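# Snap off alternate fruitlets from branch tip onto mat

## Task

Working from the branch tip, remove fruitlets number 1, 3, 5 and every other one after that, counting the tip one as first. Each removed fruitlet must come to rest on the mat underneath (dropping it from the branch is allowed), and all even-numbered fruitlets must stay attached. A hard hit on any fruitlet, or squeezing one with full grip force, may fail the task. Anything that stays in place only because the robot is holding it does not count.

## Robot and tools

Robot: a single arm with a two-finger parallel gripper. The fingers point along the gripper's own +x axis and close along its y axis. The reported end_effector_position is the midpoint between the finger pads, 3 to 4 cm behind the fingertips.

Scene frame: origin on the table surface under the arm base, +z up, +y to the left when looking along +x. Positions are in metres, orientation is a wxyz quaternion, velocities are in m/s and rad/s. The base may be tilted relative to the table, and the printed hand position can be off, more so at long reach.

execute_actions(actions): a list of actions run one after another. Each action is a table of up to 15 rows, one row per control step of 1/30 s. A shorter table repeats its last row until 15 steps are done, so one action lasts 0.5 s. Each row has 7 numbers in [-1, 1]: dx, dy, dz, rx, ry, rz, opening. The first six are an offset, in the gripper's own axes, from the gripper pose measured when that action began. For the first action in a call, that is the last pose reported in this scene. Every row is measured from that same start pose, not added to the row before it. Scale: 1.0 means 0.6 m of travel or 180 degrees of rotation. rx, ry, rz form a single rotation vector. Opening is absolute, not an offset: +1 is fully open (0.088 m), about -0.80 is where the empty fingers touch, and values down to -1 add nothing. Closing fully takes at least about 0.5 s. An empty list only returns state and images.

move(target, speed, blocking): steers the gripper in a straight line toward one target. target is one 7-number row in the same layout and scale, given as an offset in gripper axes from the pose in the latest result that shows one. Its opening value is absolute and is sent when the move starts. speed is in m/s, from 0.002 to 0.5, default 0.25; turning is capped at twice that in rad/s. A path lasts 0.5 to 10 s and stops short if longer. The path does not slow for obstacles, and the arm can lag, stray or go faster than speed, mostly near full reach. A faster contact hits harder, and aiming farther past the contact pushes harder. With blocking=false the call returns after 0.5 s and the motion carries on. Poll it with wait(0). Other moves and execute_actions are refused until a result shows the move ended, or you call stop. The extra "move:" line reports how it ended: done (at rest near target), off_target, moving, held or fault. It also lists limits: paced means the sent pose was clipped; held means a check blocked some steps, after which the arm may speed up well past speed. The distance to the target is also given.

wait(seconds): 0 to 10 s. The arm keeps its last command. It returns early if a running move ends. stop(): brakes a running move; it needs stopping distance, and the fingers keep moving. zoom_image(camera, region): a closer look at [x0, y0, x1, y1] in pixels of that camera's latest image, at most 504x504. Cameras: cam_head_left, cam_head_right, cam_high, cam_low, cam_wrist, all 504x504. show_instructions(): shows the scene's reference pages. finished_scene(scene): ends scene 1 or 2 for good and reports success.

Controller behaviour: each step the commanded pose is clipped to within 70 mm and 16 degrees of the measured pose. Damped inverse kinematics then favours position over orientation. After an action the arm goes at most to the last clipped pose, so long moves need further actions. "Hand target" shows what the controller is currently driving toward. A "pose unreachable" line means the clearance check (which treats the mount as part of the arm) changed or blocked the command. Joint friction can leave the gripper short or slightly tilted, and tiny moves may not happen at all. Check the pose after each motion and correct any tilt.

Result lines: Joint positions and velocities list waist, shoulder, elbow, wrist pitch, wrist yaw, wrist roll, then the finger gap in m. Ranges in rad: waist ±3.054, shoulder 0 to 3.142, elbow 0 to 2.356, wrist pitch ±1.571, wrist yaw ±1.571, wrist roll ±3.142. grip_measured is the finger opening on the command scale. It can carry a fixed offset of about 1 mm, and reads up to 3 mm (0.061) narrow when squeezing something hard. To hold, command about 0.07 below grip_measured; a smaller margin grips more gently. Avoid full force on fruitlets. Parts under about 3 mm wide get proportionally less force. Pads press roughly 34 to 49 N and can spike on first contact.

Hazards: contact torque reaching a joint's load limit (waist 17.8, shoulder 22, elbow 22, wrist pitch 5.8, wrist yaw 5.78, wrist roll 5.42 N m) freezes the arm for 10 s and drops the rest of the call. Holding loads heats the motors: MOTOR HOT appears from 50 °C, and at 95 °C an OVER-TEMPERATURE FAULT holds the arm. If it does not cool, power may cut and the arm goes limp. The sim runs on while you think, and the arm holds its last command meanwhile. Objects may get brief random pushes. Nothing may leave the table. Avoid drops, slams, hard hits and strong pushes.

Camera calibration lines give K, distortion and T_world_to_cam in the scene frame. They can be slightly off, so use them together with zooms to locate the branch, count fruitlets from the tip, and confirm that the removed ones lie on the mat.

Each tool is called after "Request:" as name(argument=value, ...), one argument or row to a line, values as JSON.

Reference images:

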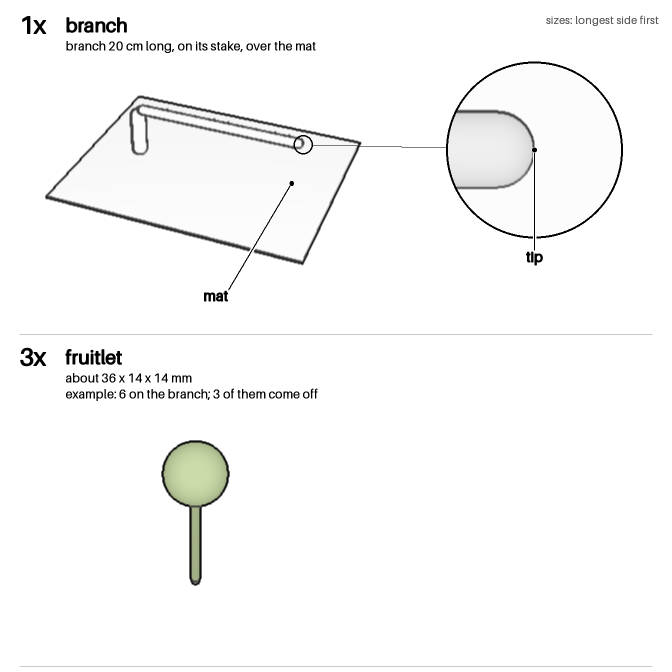

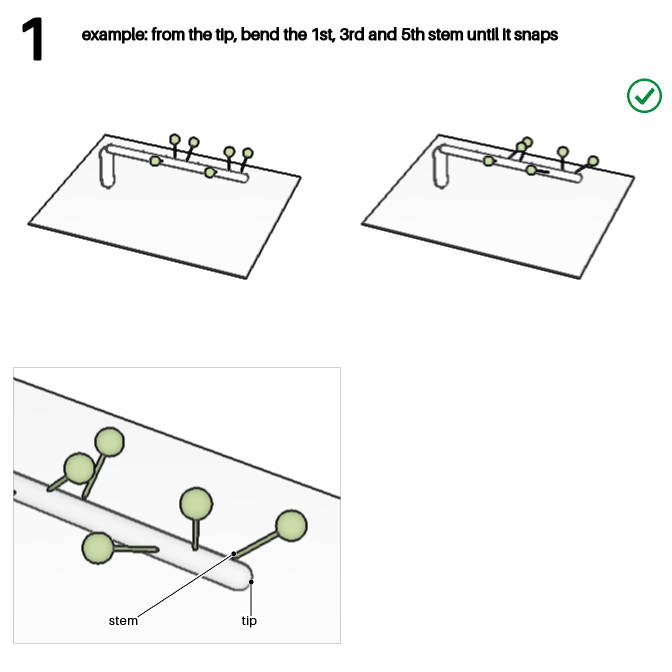

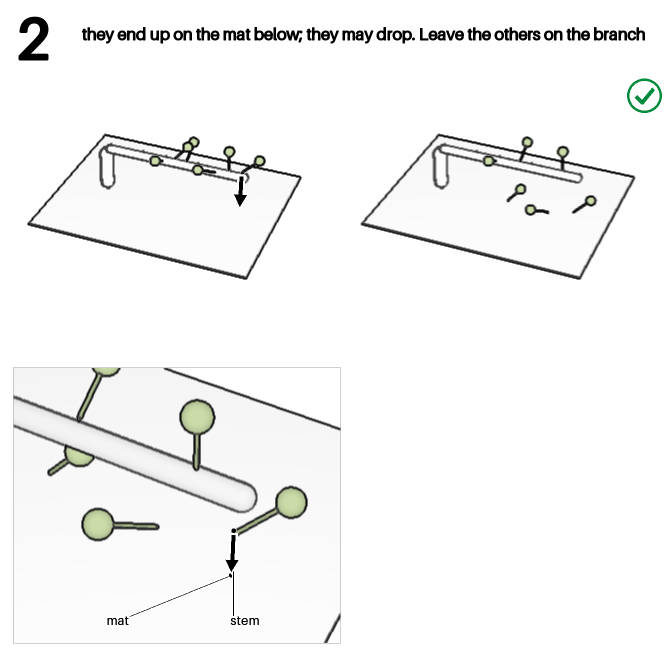

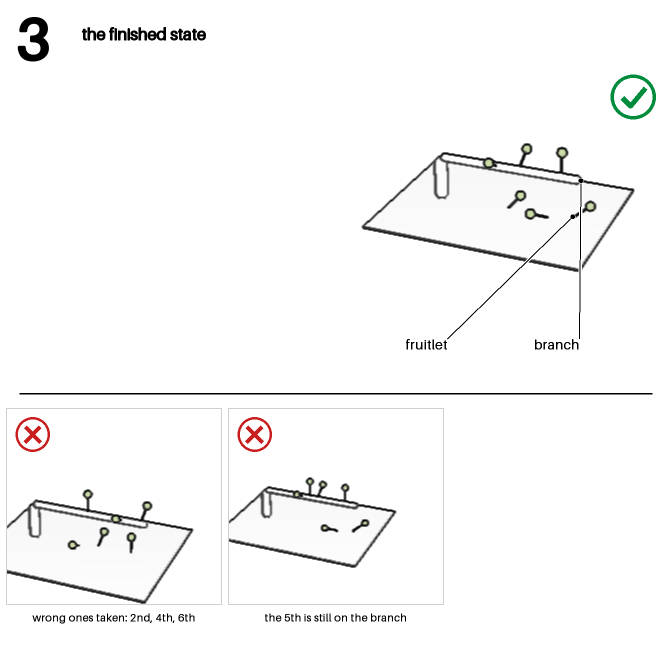

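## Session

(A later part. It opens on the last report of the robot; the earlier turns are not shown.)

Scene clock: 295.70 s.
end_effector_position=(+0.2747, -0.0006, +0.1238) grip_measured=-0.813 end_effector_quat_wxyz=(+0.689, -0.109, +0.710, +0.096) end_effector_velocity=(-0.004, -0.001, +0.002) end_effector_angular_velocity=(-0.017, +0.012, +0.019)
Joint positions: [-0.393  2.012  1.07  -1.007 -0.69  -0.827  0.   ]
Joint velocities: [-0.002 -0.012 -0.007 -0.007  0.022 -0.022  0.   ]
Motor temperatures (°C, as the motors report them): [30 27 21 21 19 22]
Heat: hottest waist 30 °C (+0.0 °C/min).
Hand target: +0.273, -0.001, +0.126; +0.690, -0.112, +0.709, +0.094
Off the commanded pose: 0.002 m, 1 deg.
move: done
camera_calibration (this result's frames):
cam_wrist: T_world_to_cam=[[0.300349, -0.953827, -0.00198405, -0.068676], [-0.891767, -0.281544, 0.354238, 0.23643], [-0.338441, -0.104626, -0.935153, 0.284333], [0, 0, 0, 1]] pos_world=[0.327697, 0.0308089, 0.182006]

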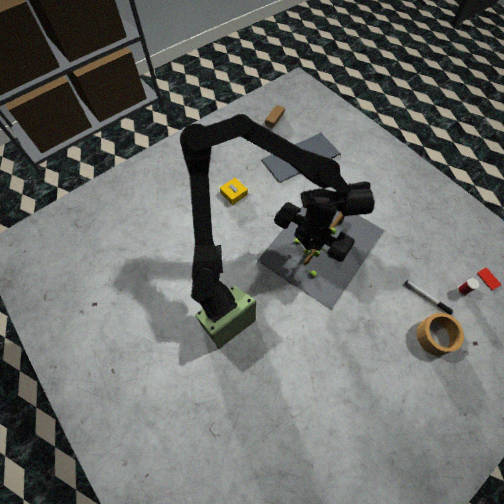

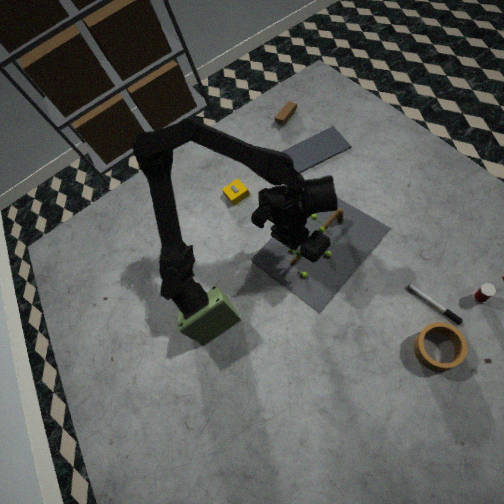

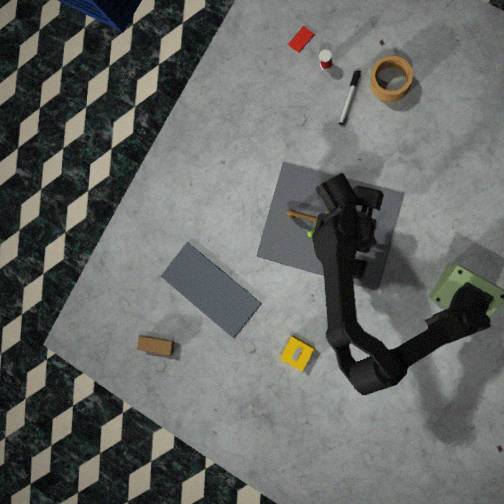

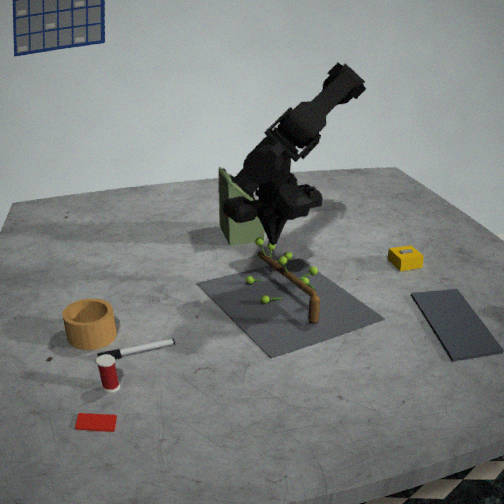

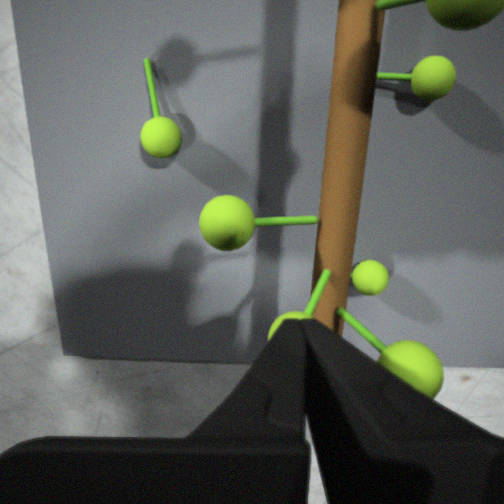

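Request:
move(
  target=[0.022,0.006,-0.012,0,0,0,-0.85],
  speed=0.015,
)

Request:
zoom_image(
  camera="cam_low",
  region=[215, 200, 335, 320],
)

Scene clock: 303.30 s.
end_effector_position=(+0.2666, -0.0014, +0.1101) grip_measured=-0.813 end_effector_quat_wxyz=(+0.687, -0.108, +0.713, +0.095) end_effector_velocity=(+0.004, -0.000, +0.001) end_effector_angular_velocity=(-0.003, -0.023, +0.023)
Joint positions: [-0.373  2.007  1.01  -0.942 -0.693 -0.803  0.   ]
Joint velocities: [-0.002 -0.007 -0.002  0.022 -0.007 -0.007  0.   ]
Motor temperatures (°C, as the motors report them): [30 27 21 21 19 22]
Heat: hottest waist 30 °C (-1.0 °C/min).
Hand target: +0.267, +0.001, +0.111; +0.689, -0.109, +0.710, +0.096
Off the commanded pose: 0.002 m, 0 deg.
move: done
camera_calibration (this result's frames):
cam_wrist: T_world_to_cam=[[0.297325, -0.954773, -0.00267734, -0.0661978], [-0.890273, -0.27825, 0.360543, 0.232777], [-0.344981, -0.104815, -0.932739, 0.270255], [0, 0, 0, 1]] pos_world=[0.32015, 0.029893, 0.167975]

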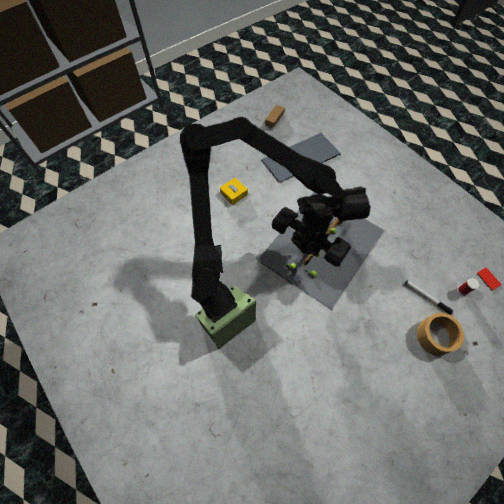

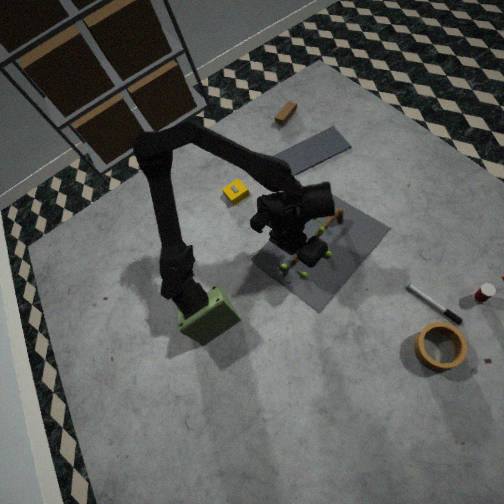

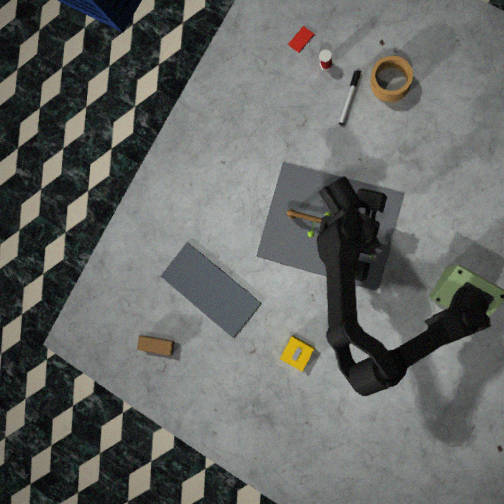

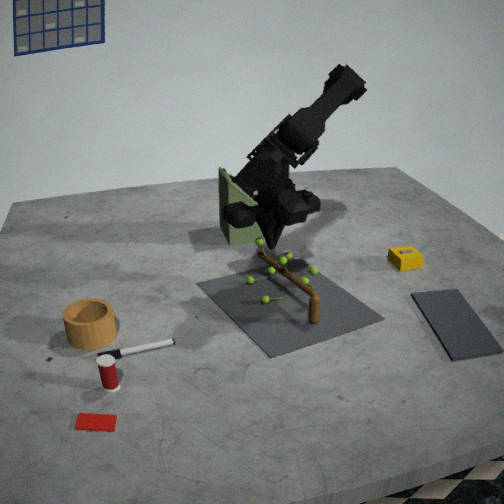

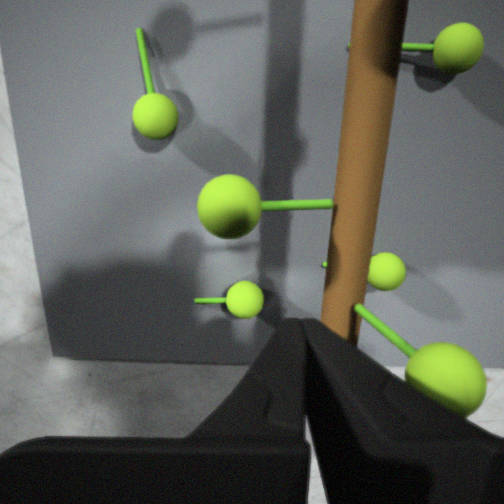

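Region (215, 200, 335, 320) of cam_low's 504x504 image, scaled by 4.200, with more detail than that image has.

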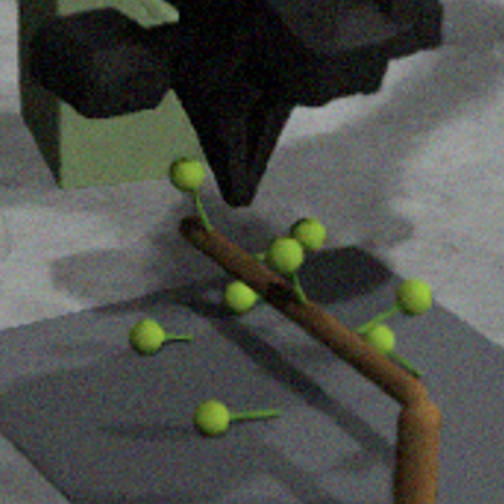

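Done; retreat up and +y.

Request:
move(
  target=[-0.12,0.02,0,0,0,0,-0.85],
  speed=0.15,
)

Request:
zoom_image(
  camera="cam_head_left",
  region=[250, 180, 390, 310],
)

Scene clock: 309.50 s.
end_effector_position=(+0.2639, +0.0118, +0.1779) grip_measured=-0.813 end_effector_quat_wxyz=(+0.684, -0.102, +0.716, +0.096) end_effector_velocity=(-0.002, +0.001, +0.003) end_effector_angular_velocity=(+0.000, +0.007, -0.005)
Joint positions: [-0.498  1.952  1.188 -1.282 -0.645 -0.953  0.   ]
Joint velocities: [-0.007 -0.002  0.007 -0.022  0.007 -0.007  0.   ]
Motor temperatures (°C, as the motors report them): [30 27 21 21 19 22]
Heat: hottest waist 30 °C (-1.0 °C/min).
Hand target: +0.265, +0.012, +0.182; +0.686, -0.108, +0.713, +0.095
Off the commanded pose: 0.004 m, 1 deg.
move: done
camera_calibration (this result's frames):
cam_wrist: T_world_to_cam=[[0.290961, -0.956627, -0.0143515, -0.0488102], [-0.888941, -0.275859, 0.36563, 0.208265], [-0.353731, -0.0936265, -0.930649, 0.335705], [0, 0, 0, 1]] pos_world=[0.318087, 0.0421895, 0.235575]

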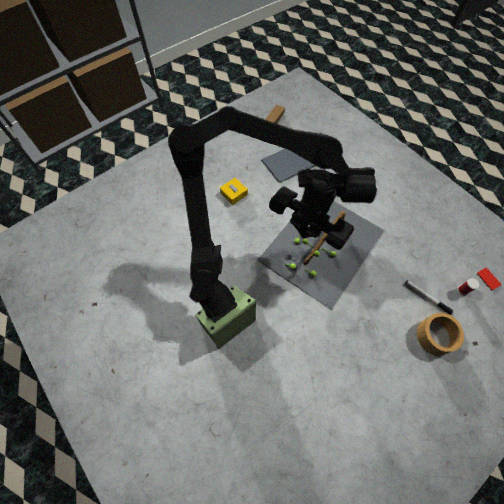

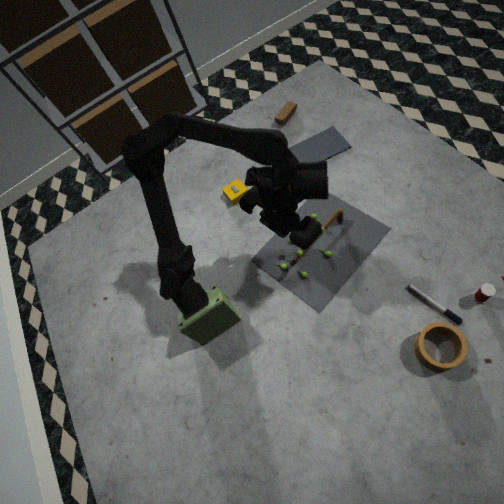

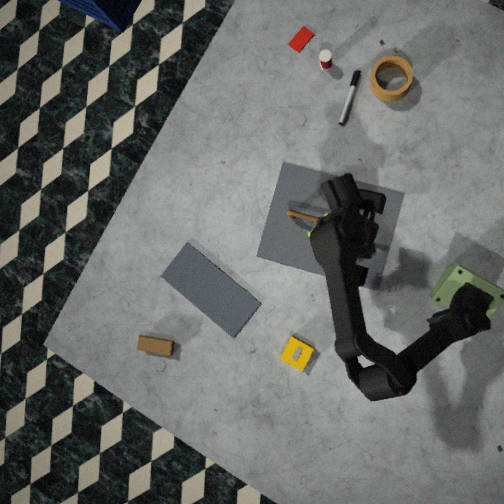

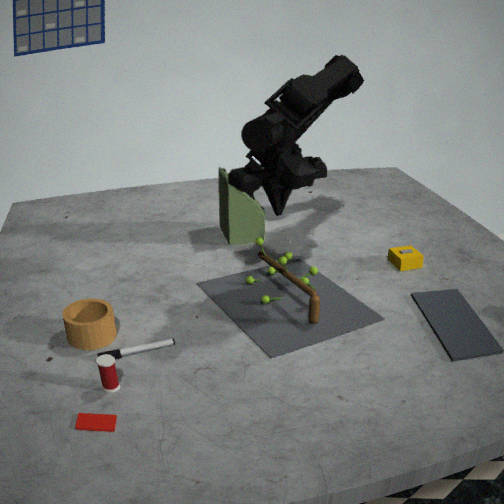

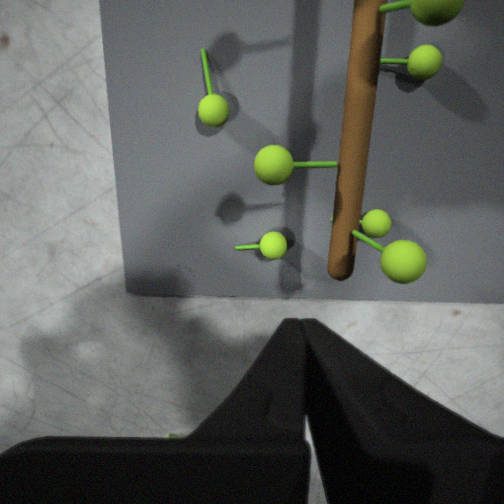

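Region (250, 180, 390, 310) of cam_head_left's 504x504 image, scaled by 3.600, with more detail than that image has; it fills the top 468 rows of this view, and the rest is white.

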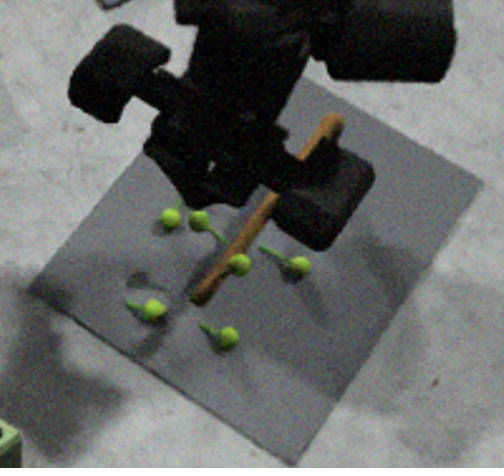

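Request:
finished_scene(
  scene=1,
)

The scene is finished: the task was done.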